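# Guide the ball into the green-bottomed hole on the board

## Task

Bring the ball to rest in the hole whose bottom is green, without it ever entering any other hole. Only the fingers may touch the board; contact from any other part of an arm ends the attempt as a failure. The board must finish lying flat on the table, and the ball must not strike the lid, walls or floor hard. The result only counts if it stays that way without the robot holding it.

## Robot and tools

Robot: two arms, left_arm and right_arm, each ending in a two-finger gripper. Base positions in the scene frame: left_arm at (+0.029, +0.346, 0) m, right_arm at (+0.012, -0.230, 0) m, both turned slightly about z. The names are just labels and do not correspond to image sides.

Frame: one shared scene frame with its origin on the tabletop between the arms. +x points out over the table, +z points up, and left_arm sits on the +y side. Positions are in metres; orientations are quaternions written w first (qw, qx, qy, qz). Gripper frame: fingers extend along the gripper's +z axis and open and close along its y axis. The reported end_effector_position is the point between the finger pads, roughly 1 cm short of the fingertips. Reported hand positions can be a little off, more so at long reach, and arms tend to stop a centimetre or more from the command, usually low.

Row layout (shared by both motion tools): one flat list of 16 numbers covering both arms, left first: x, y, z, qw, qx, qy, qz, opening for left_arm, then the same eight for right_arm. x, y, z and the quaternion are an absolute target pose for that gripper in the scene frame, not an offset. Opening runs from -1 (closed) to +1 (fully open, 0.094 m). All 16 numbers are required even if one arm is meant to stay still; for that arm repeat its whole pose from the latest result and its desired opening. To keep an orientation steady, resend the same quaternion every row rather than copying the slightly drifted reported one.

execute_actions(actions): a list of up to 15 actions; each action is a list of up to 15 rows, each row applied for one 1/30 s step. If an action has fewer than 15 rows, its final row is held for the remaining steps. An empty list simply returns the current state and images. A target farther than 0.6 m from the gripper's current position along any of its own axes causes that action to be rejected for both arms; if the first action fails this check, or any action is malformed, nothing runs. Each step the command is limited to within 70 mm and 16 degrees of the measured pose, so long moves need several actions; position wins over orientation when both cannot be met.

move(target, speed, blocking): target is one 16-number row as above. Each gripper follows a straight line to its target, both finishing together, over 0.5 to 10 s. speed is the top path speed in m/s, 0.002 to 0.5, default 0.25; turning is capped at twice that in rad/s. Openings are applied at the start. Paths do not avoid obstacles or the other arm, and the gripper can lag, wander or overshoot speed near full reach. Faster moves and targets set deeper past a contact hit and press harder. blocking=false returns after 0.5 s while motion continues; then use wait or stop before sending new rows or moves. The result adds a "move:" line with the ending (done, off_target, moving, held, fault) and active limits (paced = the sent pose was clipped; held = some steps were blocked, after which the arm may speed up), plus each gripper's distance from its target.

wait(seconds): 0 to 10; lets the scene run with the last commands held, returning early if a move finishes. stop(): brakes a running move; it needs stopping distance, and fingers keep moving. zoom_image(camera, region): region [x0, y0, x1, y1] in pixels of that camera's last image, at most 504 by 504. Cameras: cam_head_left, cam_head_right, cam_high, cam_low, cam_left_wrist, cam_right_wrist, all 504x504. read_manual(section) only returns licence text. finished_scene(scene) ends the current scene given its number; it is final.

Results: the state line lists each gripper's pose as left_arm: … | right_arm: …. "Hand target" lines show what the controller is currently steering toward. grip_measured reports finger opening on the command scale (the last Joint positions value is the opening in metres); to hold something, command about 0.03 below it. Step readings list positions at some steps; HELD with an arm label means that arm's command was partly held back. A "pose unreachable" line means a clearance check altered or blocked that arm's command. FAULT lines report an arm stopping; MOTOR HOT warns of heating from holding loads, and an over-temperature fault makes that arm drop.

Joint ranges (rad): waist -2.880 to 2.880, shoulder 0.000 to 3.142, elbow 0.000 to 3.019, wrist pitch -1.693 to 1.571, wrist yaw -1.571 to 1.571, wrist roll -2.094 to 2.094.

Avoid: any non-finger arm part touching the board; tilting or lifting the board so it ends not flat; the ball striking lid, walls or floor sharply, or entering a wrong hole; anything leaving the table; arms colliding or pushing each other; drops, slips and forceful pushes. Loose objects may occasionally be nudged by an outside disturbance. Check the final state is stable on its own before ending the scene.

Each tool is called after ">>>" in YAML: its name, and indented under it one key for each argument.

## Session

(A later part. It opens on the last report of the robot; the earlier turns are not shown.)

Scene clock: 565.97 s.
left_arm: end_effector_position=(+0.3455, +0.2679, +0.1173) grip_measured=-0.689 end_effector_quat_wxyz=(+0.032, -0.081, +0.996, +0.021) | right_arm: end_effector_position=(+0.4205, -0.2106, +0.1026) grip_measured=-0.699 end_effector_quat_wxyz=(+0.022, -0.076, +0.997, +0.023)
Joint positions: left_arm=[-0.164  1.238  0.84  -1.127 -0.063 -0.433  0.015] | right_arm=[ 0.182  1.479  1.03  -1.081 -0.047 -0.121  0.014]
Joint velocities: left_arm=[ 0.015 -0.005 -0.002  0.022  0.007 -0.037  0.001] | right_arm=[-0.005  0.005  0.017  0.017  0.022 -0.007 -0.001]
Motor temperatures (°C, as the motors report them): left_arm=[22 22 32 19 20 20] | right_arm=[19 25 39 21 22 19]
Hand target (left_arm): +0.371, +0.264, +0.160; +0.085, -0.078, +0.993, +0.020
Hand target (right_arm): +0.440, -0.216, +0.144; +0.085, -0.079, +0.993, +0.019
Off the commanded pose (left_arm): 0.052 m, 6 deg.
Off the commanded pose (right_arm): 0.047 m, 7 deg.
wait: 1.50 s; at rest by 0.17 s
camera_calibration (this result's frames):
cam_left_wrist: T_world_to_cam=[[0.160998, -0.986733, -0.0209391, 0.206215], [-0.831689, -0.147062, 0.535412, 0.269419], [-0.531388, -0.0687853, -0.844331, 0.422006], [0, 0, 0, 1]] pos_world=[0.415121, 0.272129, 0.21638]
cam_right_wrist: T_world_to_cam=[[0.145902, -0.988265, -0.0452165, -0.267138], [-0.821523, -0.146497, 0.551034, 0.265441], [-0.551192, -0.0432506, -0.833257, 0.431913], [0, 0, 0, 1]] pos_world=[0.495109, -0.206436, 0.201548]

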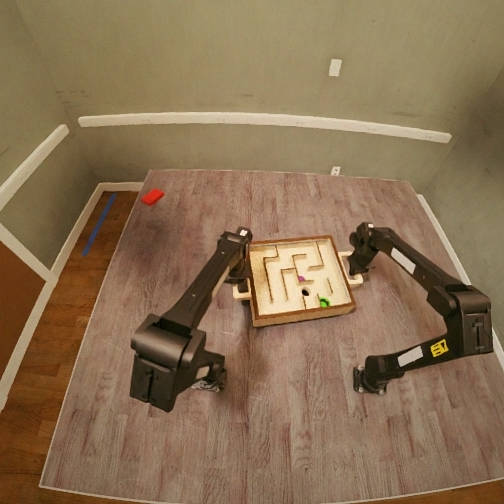

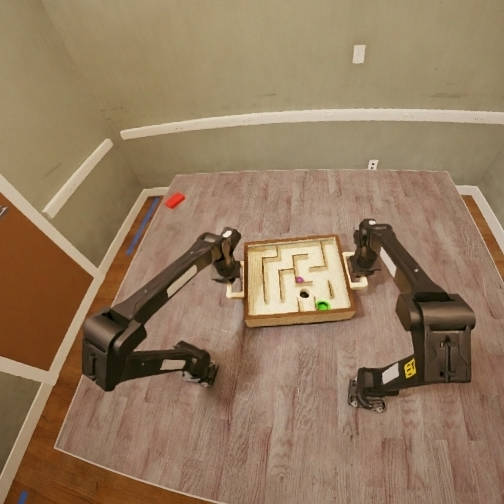

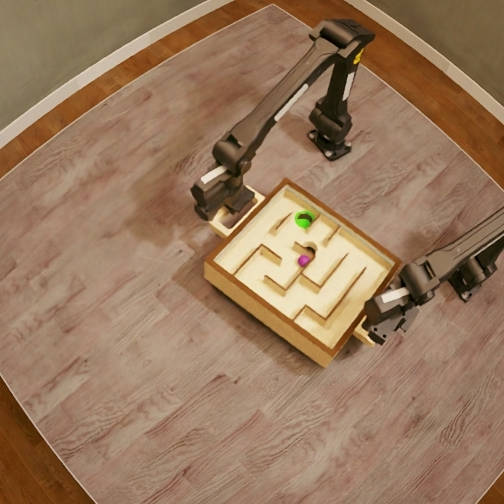

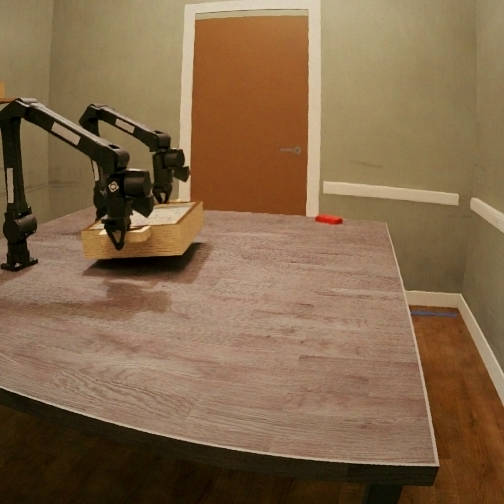

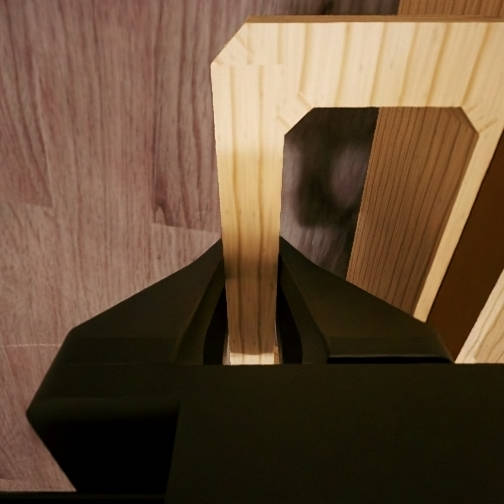

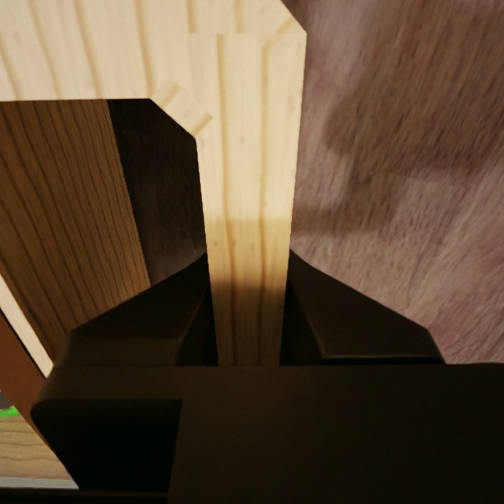

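Needs more −u.

>>> move:
  target: [0.372,0.264,0.182,0.08,-0.078,0.995,0.042,-0.8,0.442,-0.216,0.134,0.08,-0.078,0.995,0.042,-0.8]
  speed: 0.02

>>> zoom_image:
  camera: "cam_high"
  region: [175,165,405,395]

>>> wait:
  seconds: 1.5

>>> zoom_image:
  camera: "cam_high"
  region: [175,165,405,395]

Scene clock: 574.37 s.
left_arm: end_effector_position=(+0.3438, +0.2683, +0.1320) grip_measured=-0.689 end_effector_quat_wxyz=(+0.020, -0.074, +0.996, +0.048) | right_arm: end_effector_position=(+0.4115, -0.2087, +0.0876) grip_measured=-0.699 end_effector_quat_wxyz=(+0.009, -0.070, +0.996, +0.048)
Joint positions: left_arm=[-0.186  1.245  0.887 -1.209 -0.103 -0.443  0.015] | right_arm=[ 0.166  1.493  1.001 -1.065 -0.096 -0.125  0.014]
Joint velocities: left_arm=[-0.015 -0.024 -0.007 -0.012 -0.066  0.051  0.001] | right_arm=[-0.015  0.005 -0.007 -0.002  0.007 -0.007  0.   ]
Motor temperatures (°C, as the motors report them): left_arm=[22 22 33 19 21 20] | right_arm=[19 25 38 21 22 19]
Hand target (left_arm): +0.370, +0.265, +0.180; +0.080, -0.078, +0.993, +0.042
Hand target (right_arm): +0.438, -0.216, +0.135; +0.080, -0.078, +0.993, +0.040
Off the commanded pose (left_arm): 0.058 m, 7 deg.
Off the commanded pose (right_arm): 0.056 m, 8 deg.
move: off_target (left_arm, right_arm)
camera_calibration (this result's frames):
cam_left_wrist: T_world_to_cam=[[0.14926, -0.98592, -0.075386, 0.218224], [-0.817647, -0.165937, 0.551288, 0.25833], [-0.556036, -0.020646, -0.830902, 0.427354], [0, 0, 0, 1]] pos_world=[0.416275, 0.266841, 0.229126]
cam_right_wrist: T_world_to_cam=[[0.133463, -0.986319, -0.0967549, -0.254642], [-0.806932, -0.164828, 0.567179, 0.255356], [-0.575368, 0.00237713, -0.817891, 0.432648], [0, 0, 0, 1]] pos_world=[0.488972, -0.210097, 0.184389]

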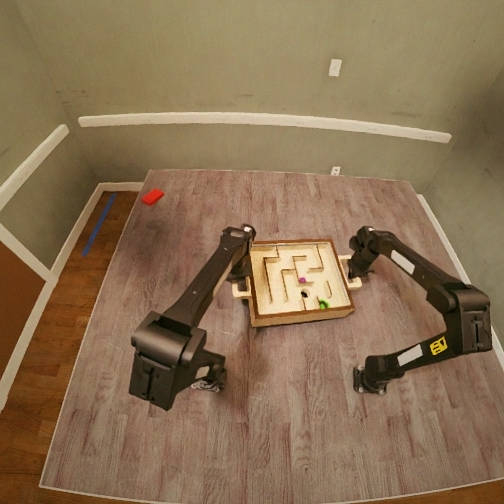

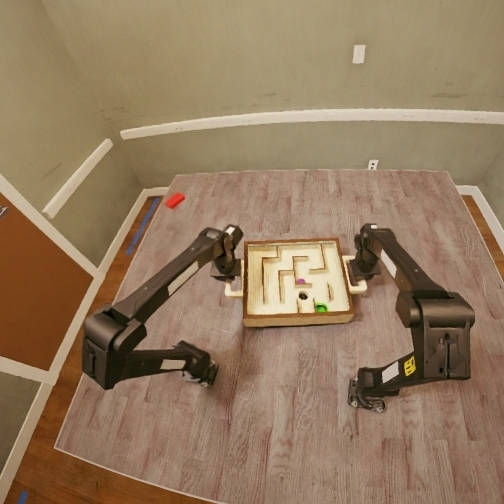

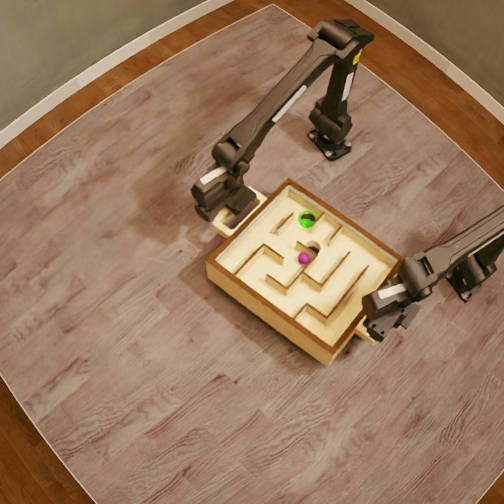

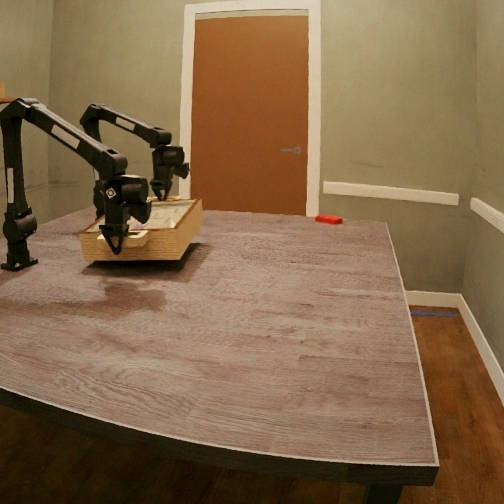

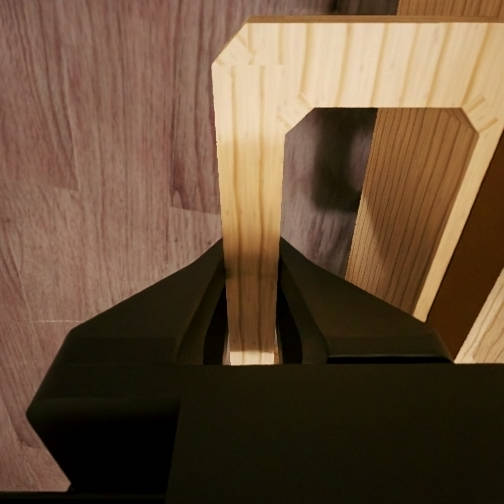

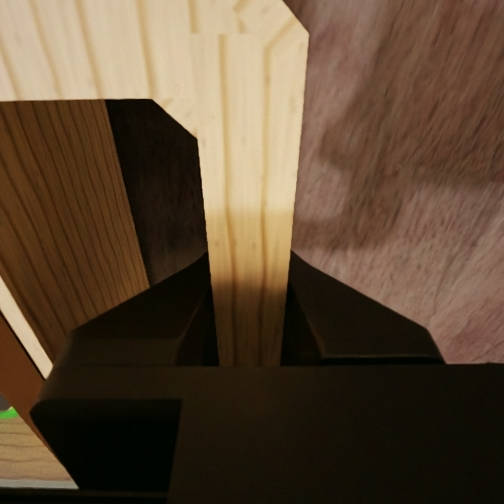

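Region (175, 165, 405, 395) of cam_high's 504x504 image, scaled by 2.191, with more detail than that image has.

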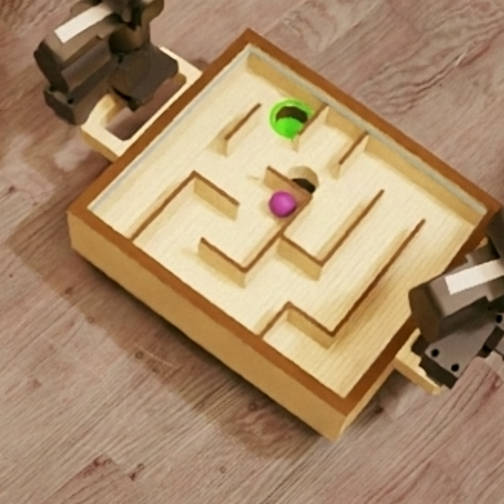

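Scene clock: 575.87 s.
left_arm: end_effector_position=(+0.3438, +0.2683, +0.1320) grip_measured=-0.689 end_effector_quat_wxyz=(+0.020, -0.074, +0.996, +0.048) | right_arm: end_effector_position=(+0.4115, -0.2087, +0.0876) grip_measured=-0.699 end_effector_quat_wxyz=(+0.009, -0.070, +0.996, +0.048)
Joint positions: left_arm=[-0.186  1.245  0.887 -1.21  -0.103 -0.443  0.015] | right_arm=[ 0.166  1.493  1.001 -1.065 -0.096 -0.125  0.014]
Joint velocities: left_arm=[-0.005  0.015  0.002 -0.012 -0.022  0.007 -0.001] | right_arm=[-0.005 -0.005 -0.007 -0.012 -0.037 -0.066  0.   ]
Motor temperatures (°C, as the motors report them): left_arm=[22 22 33 19 21 20] | right_arm=[19 25 38 21 22 19]
Hand target (left_arm): +0.370, +0.265, +0.180; +0.080, -0.078, +0.993, +0.042
Hand target (right_arm): +0.438, -0.216, +0.135; +0.080, -0.078, +0.993, +0.040
Off the commanded pose (left_arm): 0.058 m, 7 deg.
Off the commanded pose (right_arm): 0.056 m, 8 deg.
wait: 1.50 s; at rest by 0.17 s
camera_calibration (this result's frames):
cam_left_wrist: T_world_to_cam=[[0.149232, -0.985912, -0.0755495, 0.218293], [-0.817445, -0.165998, 0.551569, 0.258172], [-0.556339, -0.0205541, -0.830701, 0.427358], [0, 0, 0, 1]] pos_world=[0.416221, 0.266858, 0.229099]
cam_right_wrist: T_world_to_cam=[[0.133463, -0.986319, -0.0967549, -0.254642], [-0.806932, -0.164828, 0.567179, 0.255356], [-0.575368, 0.00237713, -0.817891, 0.432648], [0, 0, 0, 1]] pos_world=[0.488972, -0.210097, 0.184389]

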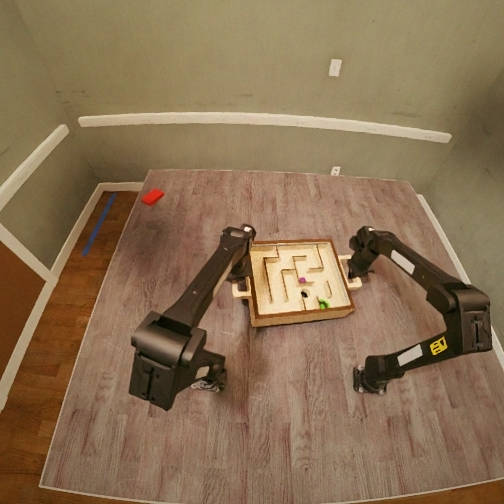

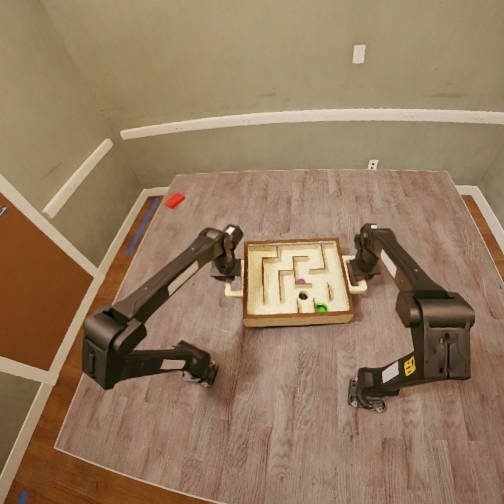

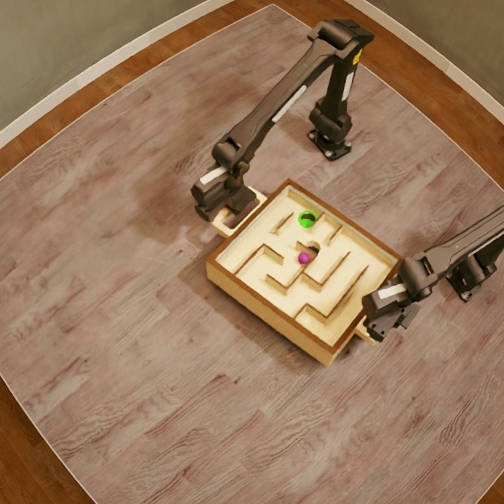

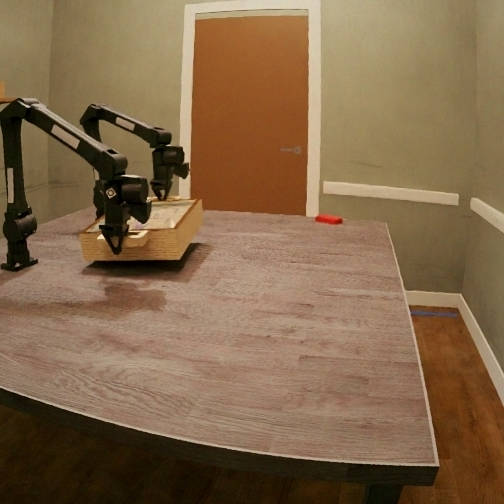

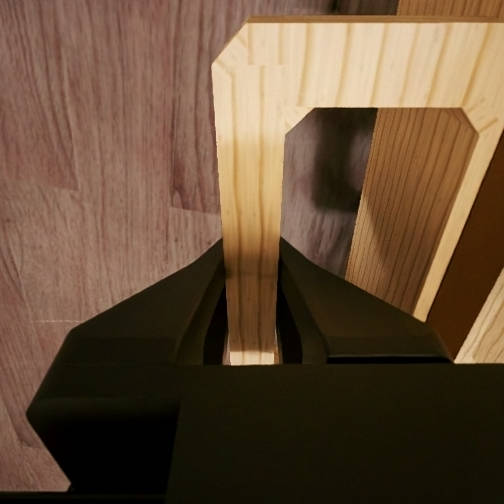

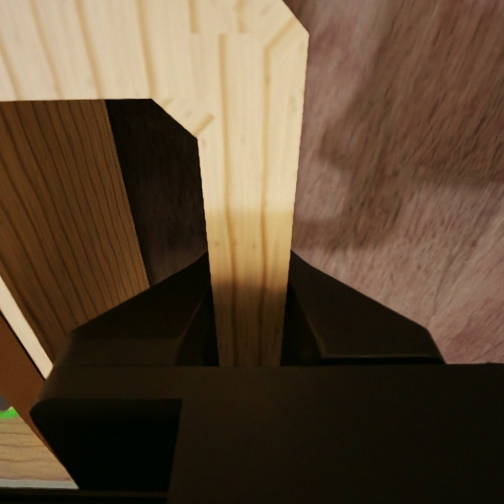

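Region (175, 165, 405, 395) of cam_high's 504x504 image, scaled by 2.191, with more detail than that image has.

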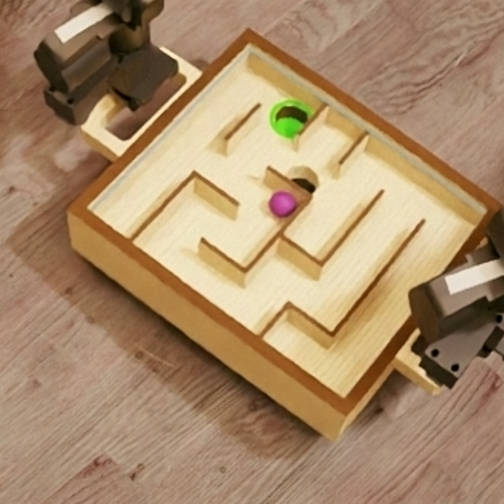

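>>> move:
  target: [0.374,0.264,0.182,0.058,-0.078,0.995,0.035,-0.8,0.442,-0.216,0.144,0.058,-0.078,0.995,0.035,-0.8]
  speed: 0.015

>>> wait:
  seconds: 1.5

>>> zoom_image:
  camera: "cam_high"
  region: [175,165,405,395]

Scene clock: 587.47 s.
left_arm: end_effector_position=(+0.3411, +0.2660, +0.1352) grip_measured=-0.689 end_effector_quat_wxyz=(+0.002, -0.073, +0.996, +0.045) | right_arm: end_effector_position=(+0.4062, -0.2109, +0.0884) grip_measured=-0.699 end_effector_quat_wxyz=(-0.009, -0.069, +0.997, +0.043)
Joint positions: left_arm=[-0.186  1.257  0.906 -1.247 -0.085 -0.442  0.015] | right_arm=[ 0.166  1.501  1.012 -1.105 -0.084 -0.124  0.014]
Joint velocities: left_arm=[-0.005 -0.005  0.012 -0.012 -0.037  0.037 -0.001] | right_arm=[ 0.005 -0.005  0.007  0.002 -0.066  0.007 -0.   ]
Motor temperatures (°C, as the motors report them): left_arm=[22 22 34 19 21 20] | right_arm=[19 25 38 21 22 19]
Hand target (left_arm): +0.371, +0.264, +0.181; +0.058, -0.078, +0.995, +0.035
Hand target (right_arm): +0.437, -0.216, +0.144; +0.058, -0.078, +0.995, +0.034
Off the commanded pose (left_arm): 0.057 m, 6 deg.
Off the commanded pose (right_arm): 0.066 m, 8 deg.
move: off_target (left_arm, right_arm)
camera_calibration (this result's frames):
cam_left_wrist: T_world_to_cam=[[0.145807, -0.986668, -0.0722996, 0.217504], [-0.798263, -0.160504, 0.580529, 0.241906], [-0.584394, -0.0269311, -0.811023, 0.437066], [0, 0, 0, 1]] pos_world=[0.416809, 0.265202, 0.229763]
cam_right_wrist: T_world_to_cam=[[0.129832, -0.987542, -0.0889042, -0.255464], [-0.786179, -0.157165, 0.59768, 0.240723], [-0.604207, -0.00770324, -0.79679, 0.438027], [0, 0, 0, 1]] pos_world=[0.487078, -0.211074, 0.182428]

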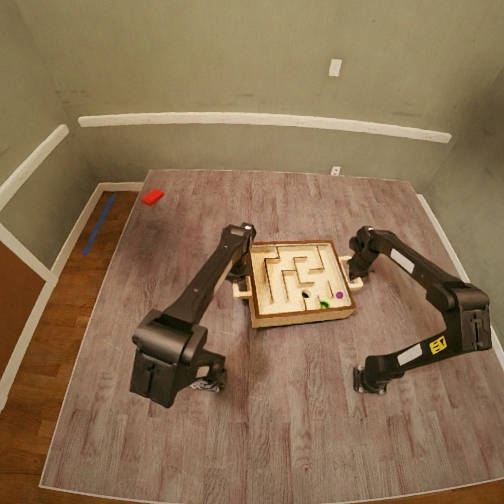

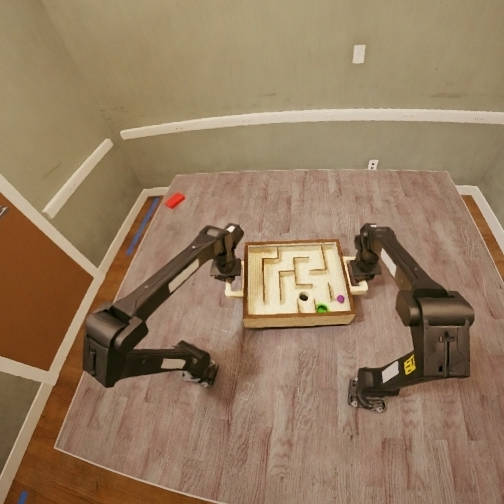

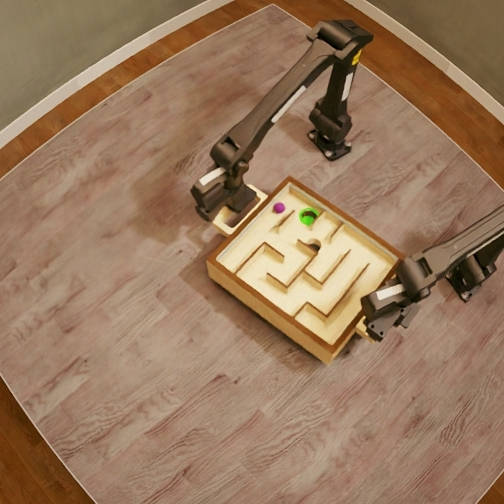

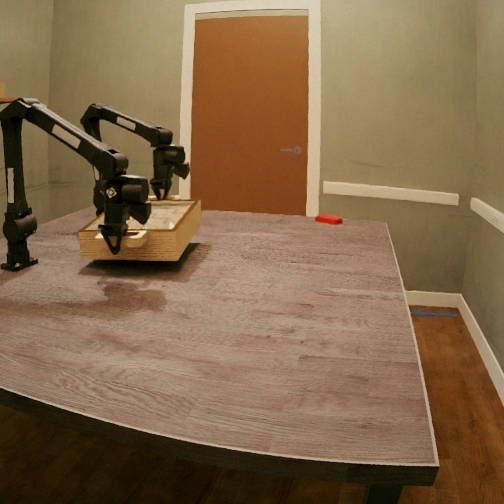

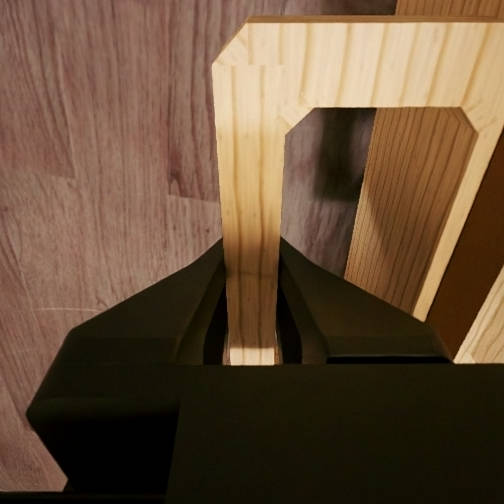

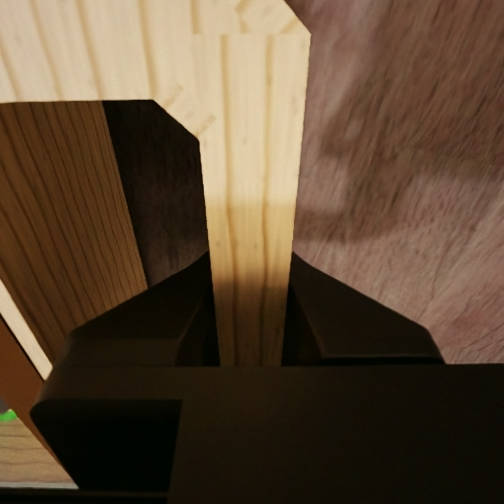

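Scene clock: 588.97 s.
left_arm: end_effector_position=(+0.3411, +0.2660, +0.1352) grip_measured=-0.689 end_effector_quat_wxyz=(+0.002, -0.073, +0.996, +0.045) | right_arm: end_effector_position=(+0.4062, -0.2109, +0.0884) grip_measured=-0.699 end_effector_quat_wxyz=(-0.009, -0.069, +0.997, +0.043)
Joint positions: left_arm=[-0.186  1.257  0.906 -1.247 -0.085 -0.442  0.015] | right_arm=[ 0.166  1.501  1.012 -1.105 -0.084 -0.124  0.014]
Joint velocities: left_arm=[-0.015 -0.005 -0.002 -0.022 -0.066 -0.007 -0.   ] | right_arm=[-0.005 -0.005 -0.012  0.017  0.066 -0.081 -0.   ]
Motor temperatures (°C, as the motors report them): left_arm=[22 22 34 19 21 20] | right_arm=[19 25 39 21 22 19]
Hand target (left_arm): +0.371, +0.264, +0.181; +0.058, -0.078, +0.995, +0.035
Hand target (right_arm): +0.437, -0.216, +0.144; +0.058, -0.078, +0.995, +0.034
Off the commanded pose (left_arm): 0.057 m, 6 deg.
Off the commanded pose (right_arm): 0.066 m, 8 deg.
wait: 1.50 s; at rest by 0.17 s
camera_calibration (this result's frames):
cam_left_wrist: T_world_to_cam=[[0.145807, -0.986668, -0.0722996, 0.217504], [-0.798263, -0.160504, 0.580529, 0.241906], [-0.584394, -0.0269311, -0.811023, 0.437066], [0, 0, 0, 1]] pos_world=[0.416809, 0.265202, 0.229763]
cam_right_wrist: T_world_to_cam=[[0.129832, -0.987542, -0.0889042, -0.255464], [-0.786179, -0.157165, 0.59768, 0.240723], [-0.604207, -0.00770324, -0.79679, 0.438027], [0, 0, 0, 1]] pos_world=[0.487078, -0.211074, 0.182428]

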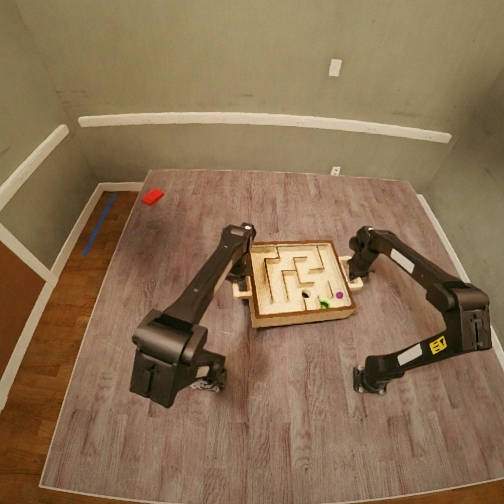

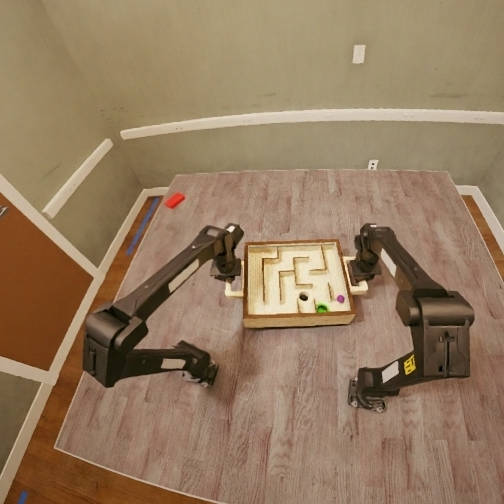

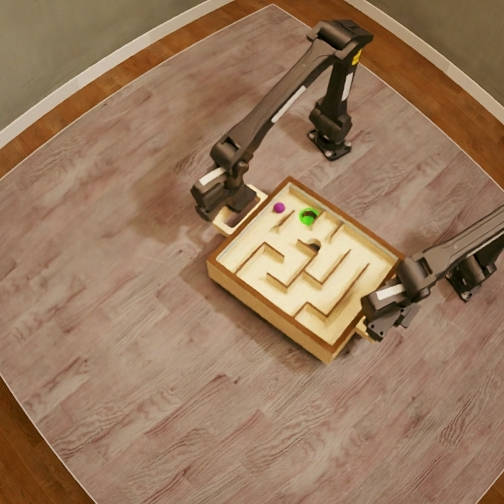

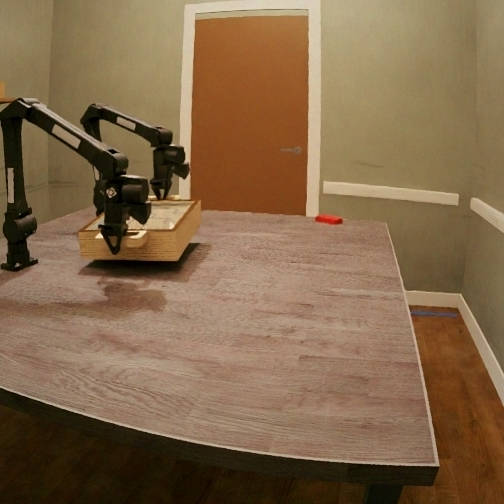

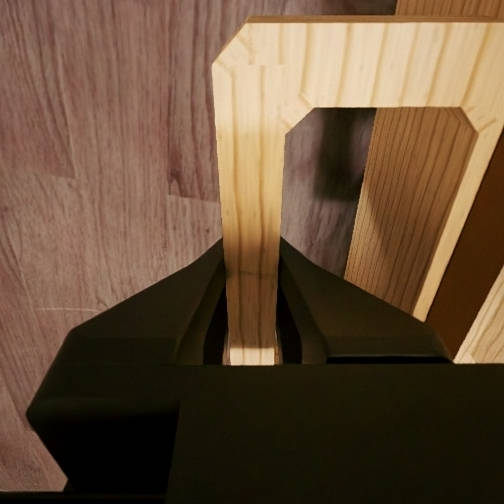

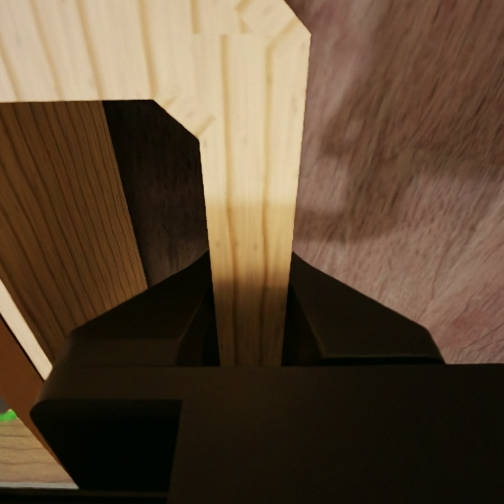

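Region (175, 165, 405, 395) of cam_high's 504x504 image, scaled by 2.191, with more detail than that image has.

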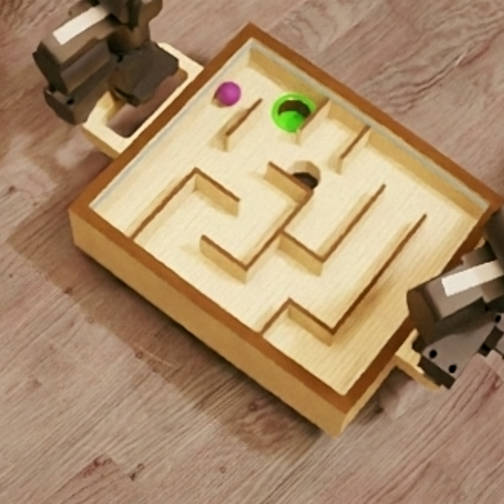

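>>> move:
  target: [0.374,0.264,0.165,0.09,-0.078,0.995,0.01,-0.8,0.445,-0.216,0.16,0.09,-0.078,0.995,0.01,-0.8]
  speed: 0.03

>>> wait:
  seconds: 1.5

>>> zoom_image:
  camera: "cam_high"
  region: [175,165,405,395]

Scene clock: 596.43 s.
left_arm: end_effector_position=(+0.3489, +0.2618, +0.1298) grip_measured=-0.689 end_effector_quat_wxyz=(+0.029, -0.065, +0.997, +0.023) | right_arm: end_effector_position=(+0.4061, -0.2184, +0.1055) grip_measured=-0.699 end_effector_quat_wxyz=(+0.014, -0.060, +0.998, +0.019)
Joint positions: left_arm=[-0.179  1.242  0.879 -1.17  -0.062 -0.417  0.015] | right_arm=[ 0.166  1.448  1.006 -1.102 -0.04  -0.105  0.014]
Joint velocities: left_arm=[-0.005  0.005  0.007 -0.012  0.095  0.066  0.001] | right_arm=[-0.005 -0.005 -0.007  0.012  0.022  0.007 -0.   ]
Motor temperatures (°C, as the motors report them): left_arm=[22 22 34 19 21 20] | right_arm=[19 25 39 21 22 19]
Hand target (left_arm): +0.372, +0.264, +0.165; +0.090, -0.077, +0.993, +0.010
Hand target (right_arm): +0.439, -0.216, +0.161; +0.090, -0.079, +0.993, +0.010
Off the commanded pose (left_arm): 0.043 m, 7 deg.
Off the commanded pose (right_arm): 0.067 m, 9 deg.
move: off_target (left_arm, right_arm)
camera_calibration (this result's frames):
cam_left_wrist: T_world_to_cam=[[0.131033, -0.99107, -0.0247189, 0.211976], [-0.831357, -0.123432, 0.541858, 0.257508], [-0.54007, -0.0504511, -0.840107, 0.43162], [0, 0, 0, 1]] pos_world=[0.41941, 0.263644, 0.228314]
cam_right_wrist: T_world_to_cam=[[0.114024, -0.992662, -0.0402669, -0.261197], [-0.816858, -0.116745, 0.564902, 0.253999], [-0.565458, -0.0315199, -0.824175, 0.433454], [0, 0, 0, 1]] pos_world=[0.482363, -0.215965, 0.20324]

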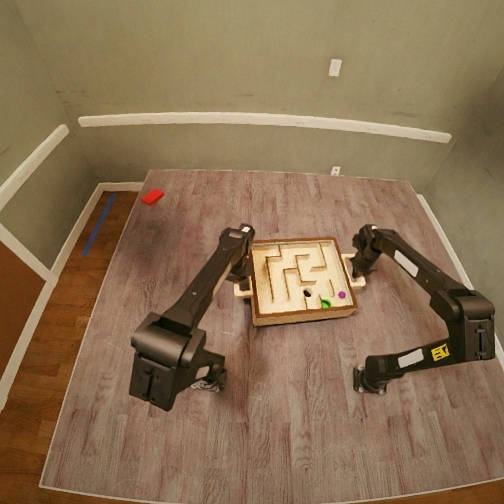

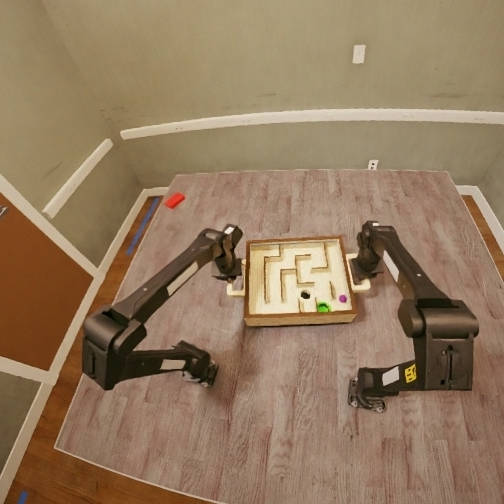

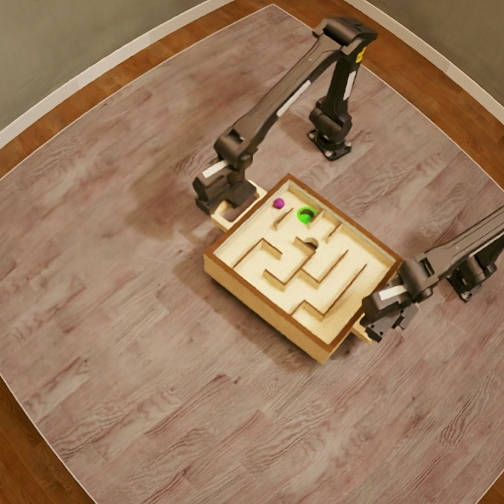

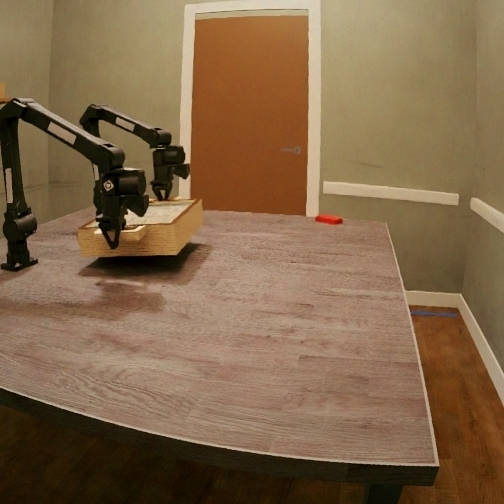

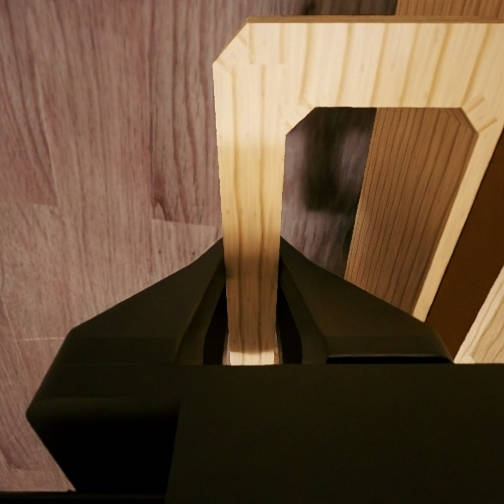

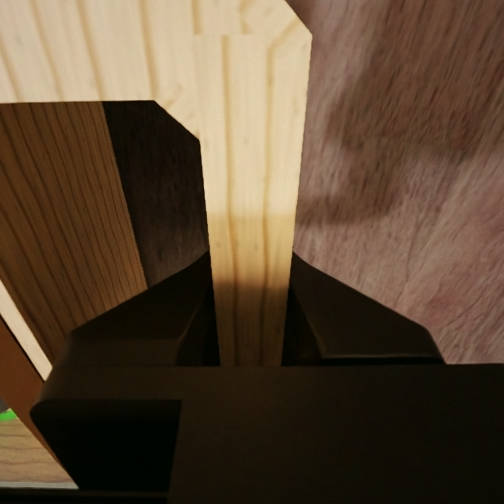

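Scene clock: 597.93 s.
left_arm: end_effector_position=(+0.3489, +0.2618, +0.1298) grip_measured=-0.689 end_effector_quat_wxyz=(+0.029, -0.065, +0.997, +0.023) | right_arm: end_effector_position=(+0.4061, -0.2184, +0.1055) grip_measured=-0.699 end_effector_quat_wxyz=(+0.014, -0.060, +0.998, +0.019)
Joint positions: left_arm=[-0.179  1.242  0.879 -1.17  -0.062 -0.417  0.015] | right_arm=[ 0.166  1.448  1.006 -1.102 -0.04  -0.105  0.014]
Joint velocities: left_arm=[-0.005 -0.005  0.017 -0.022 -0.022 -0.022  0.   ] | right_arm=[ 0.005  0.005  0.002 -0.017 -0.022  0.007 -0.   ]
Motor temperatures (°C, as the motors report them): left_arm=[22 22 34 19 21 20] | right_arm=[19 25 39 21 22 19]
Hand target (left_arm): +0.372, +0.264, +0.165; +0.090, -0.077, +0.993, +0.010
Hand target (right_arm): +0.439, -0.216, +0.161; +0.090, -0.079, +0.993, +0.010
Off the commanded pose (left_arm): 0.043 m, 7 deg.
Off the commanded pose (right_arm): 0.067 m, 9 deg.
wait: 1.50 s; at rest by 0.17 s
camera_calibration (this result's frames):
cam_left_wrist: T_world_to_cam=[[0.131033, -0.99107, -0.0247189, 0.211976], [-0.831357, -0.123432, 0.541858, 0.257508], [-0.54007, -0.0504511, -0.840107, 0.43162], [0, 0, 0, 1]] pos_world=[0.41941, 0.263644, 0.228314]
cam_right_wrist: T_world_to_cam=[[0.114024, -0.992662, -0.0402669, -0.261197], [-0.816858, -0.116745, 0.564902, 0.253999], [-0.565458, -0.0315199, -0.824175, 0.433454], [0, 0, 0, 1]] pos_world=[0.482363, -0.215965, 0.20324]

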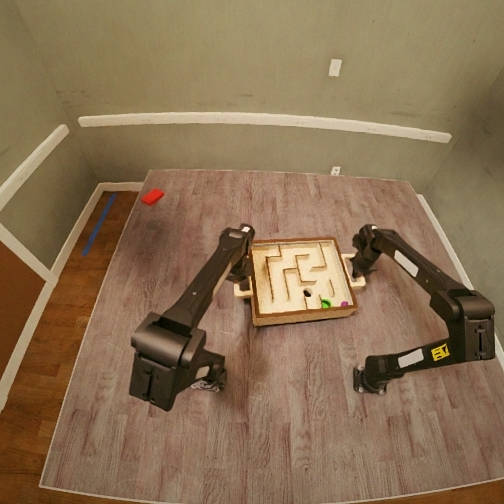

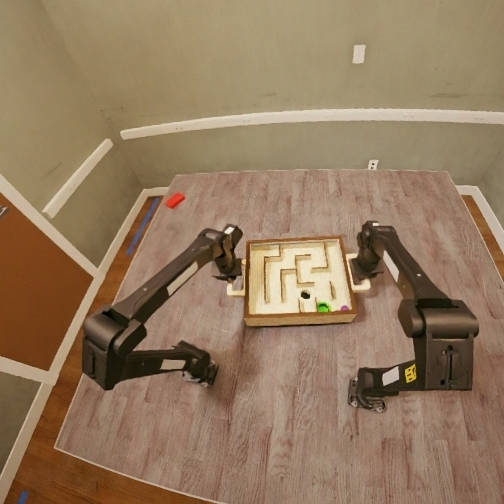

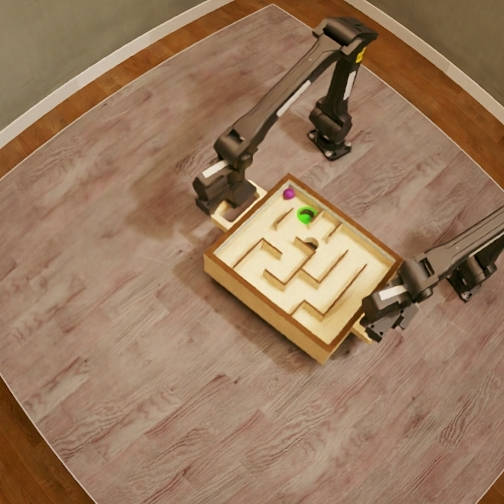

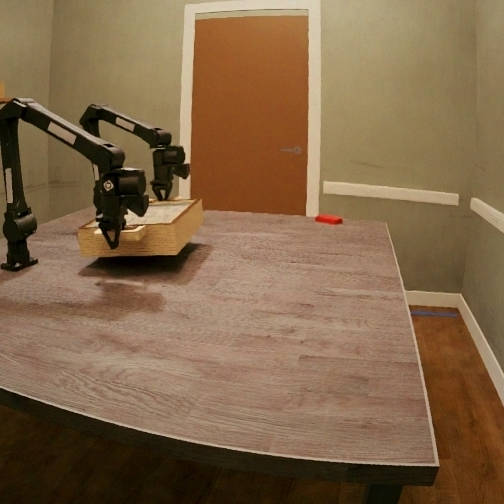

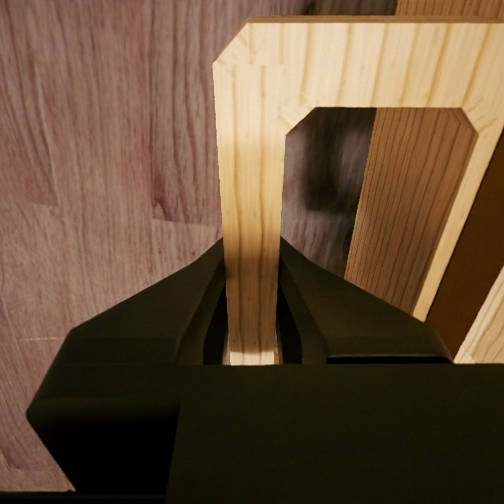

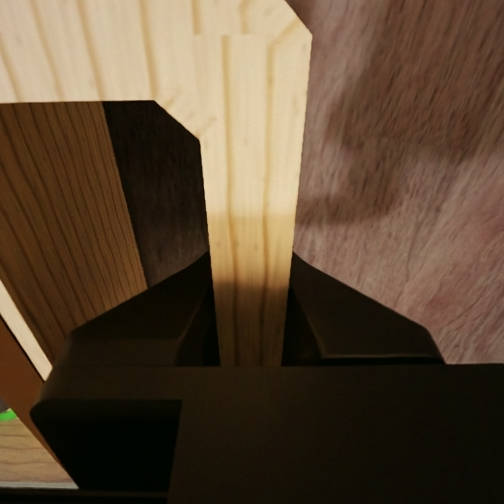

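Region (175, 165, 405, 395) of cam_high's 504x504 image, scaled by 2.191, with more detail than that image has.

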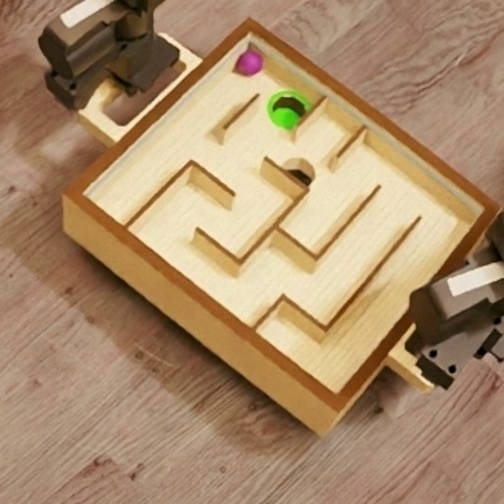

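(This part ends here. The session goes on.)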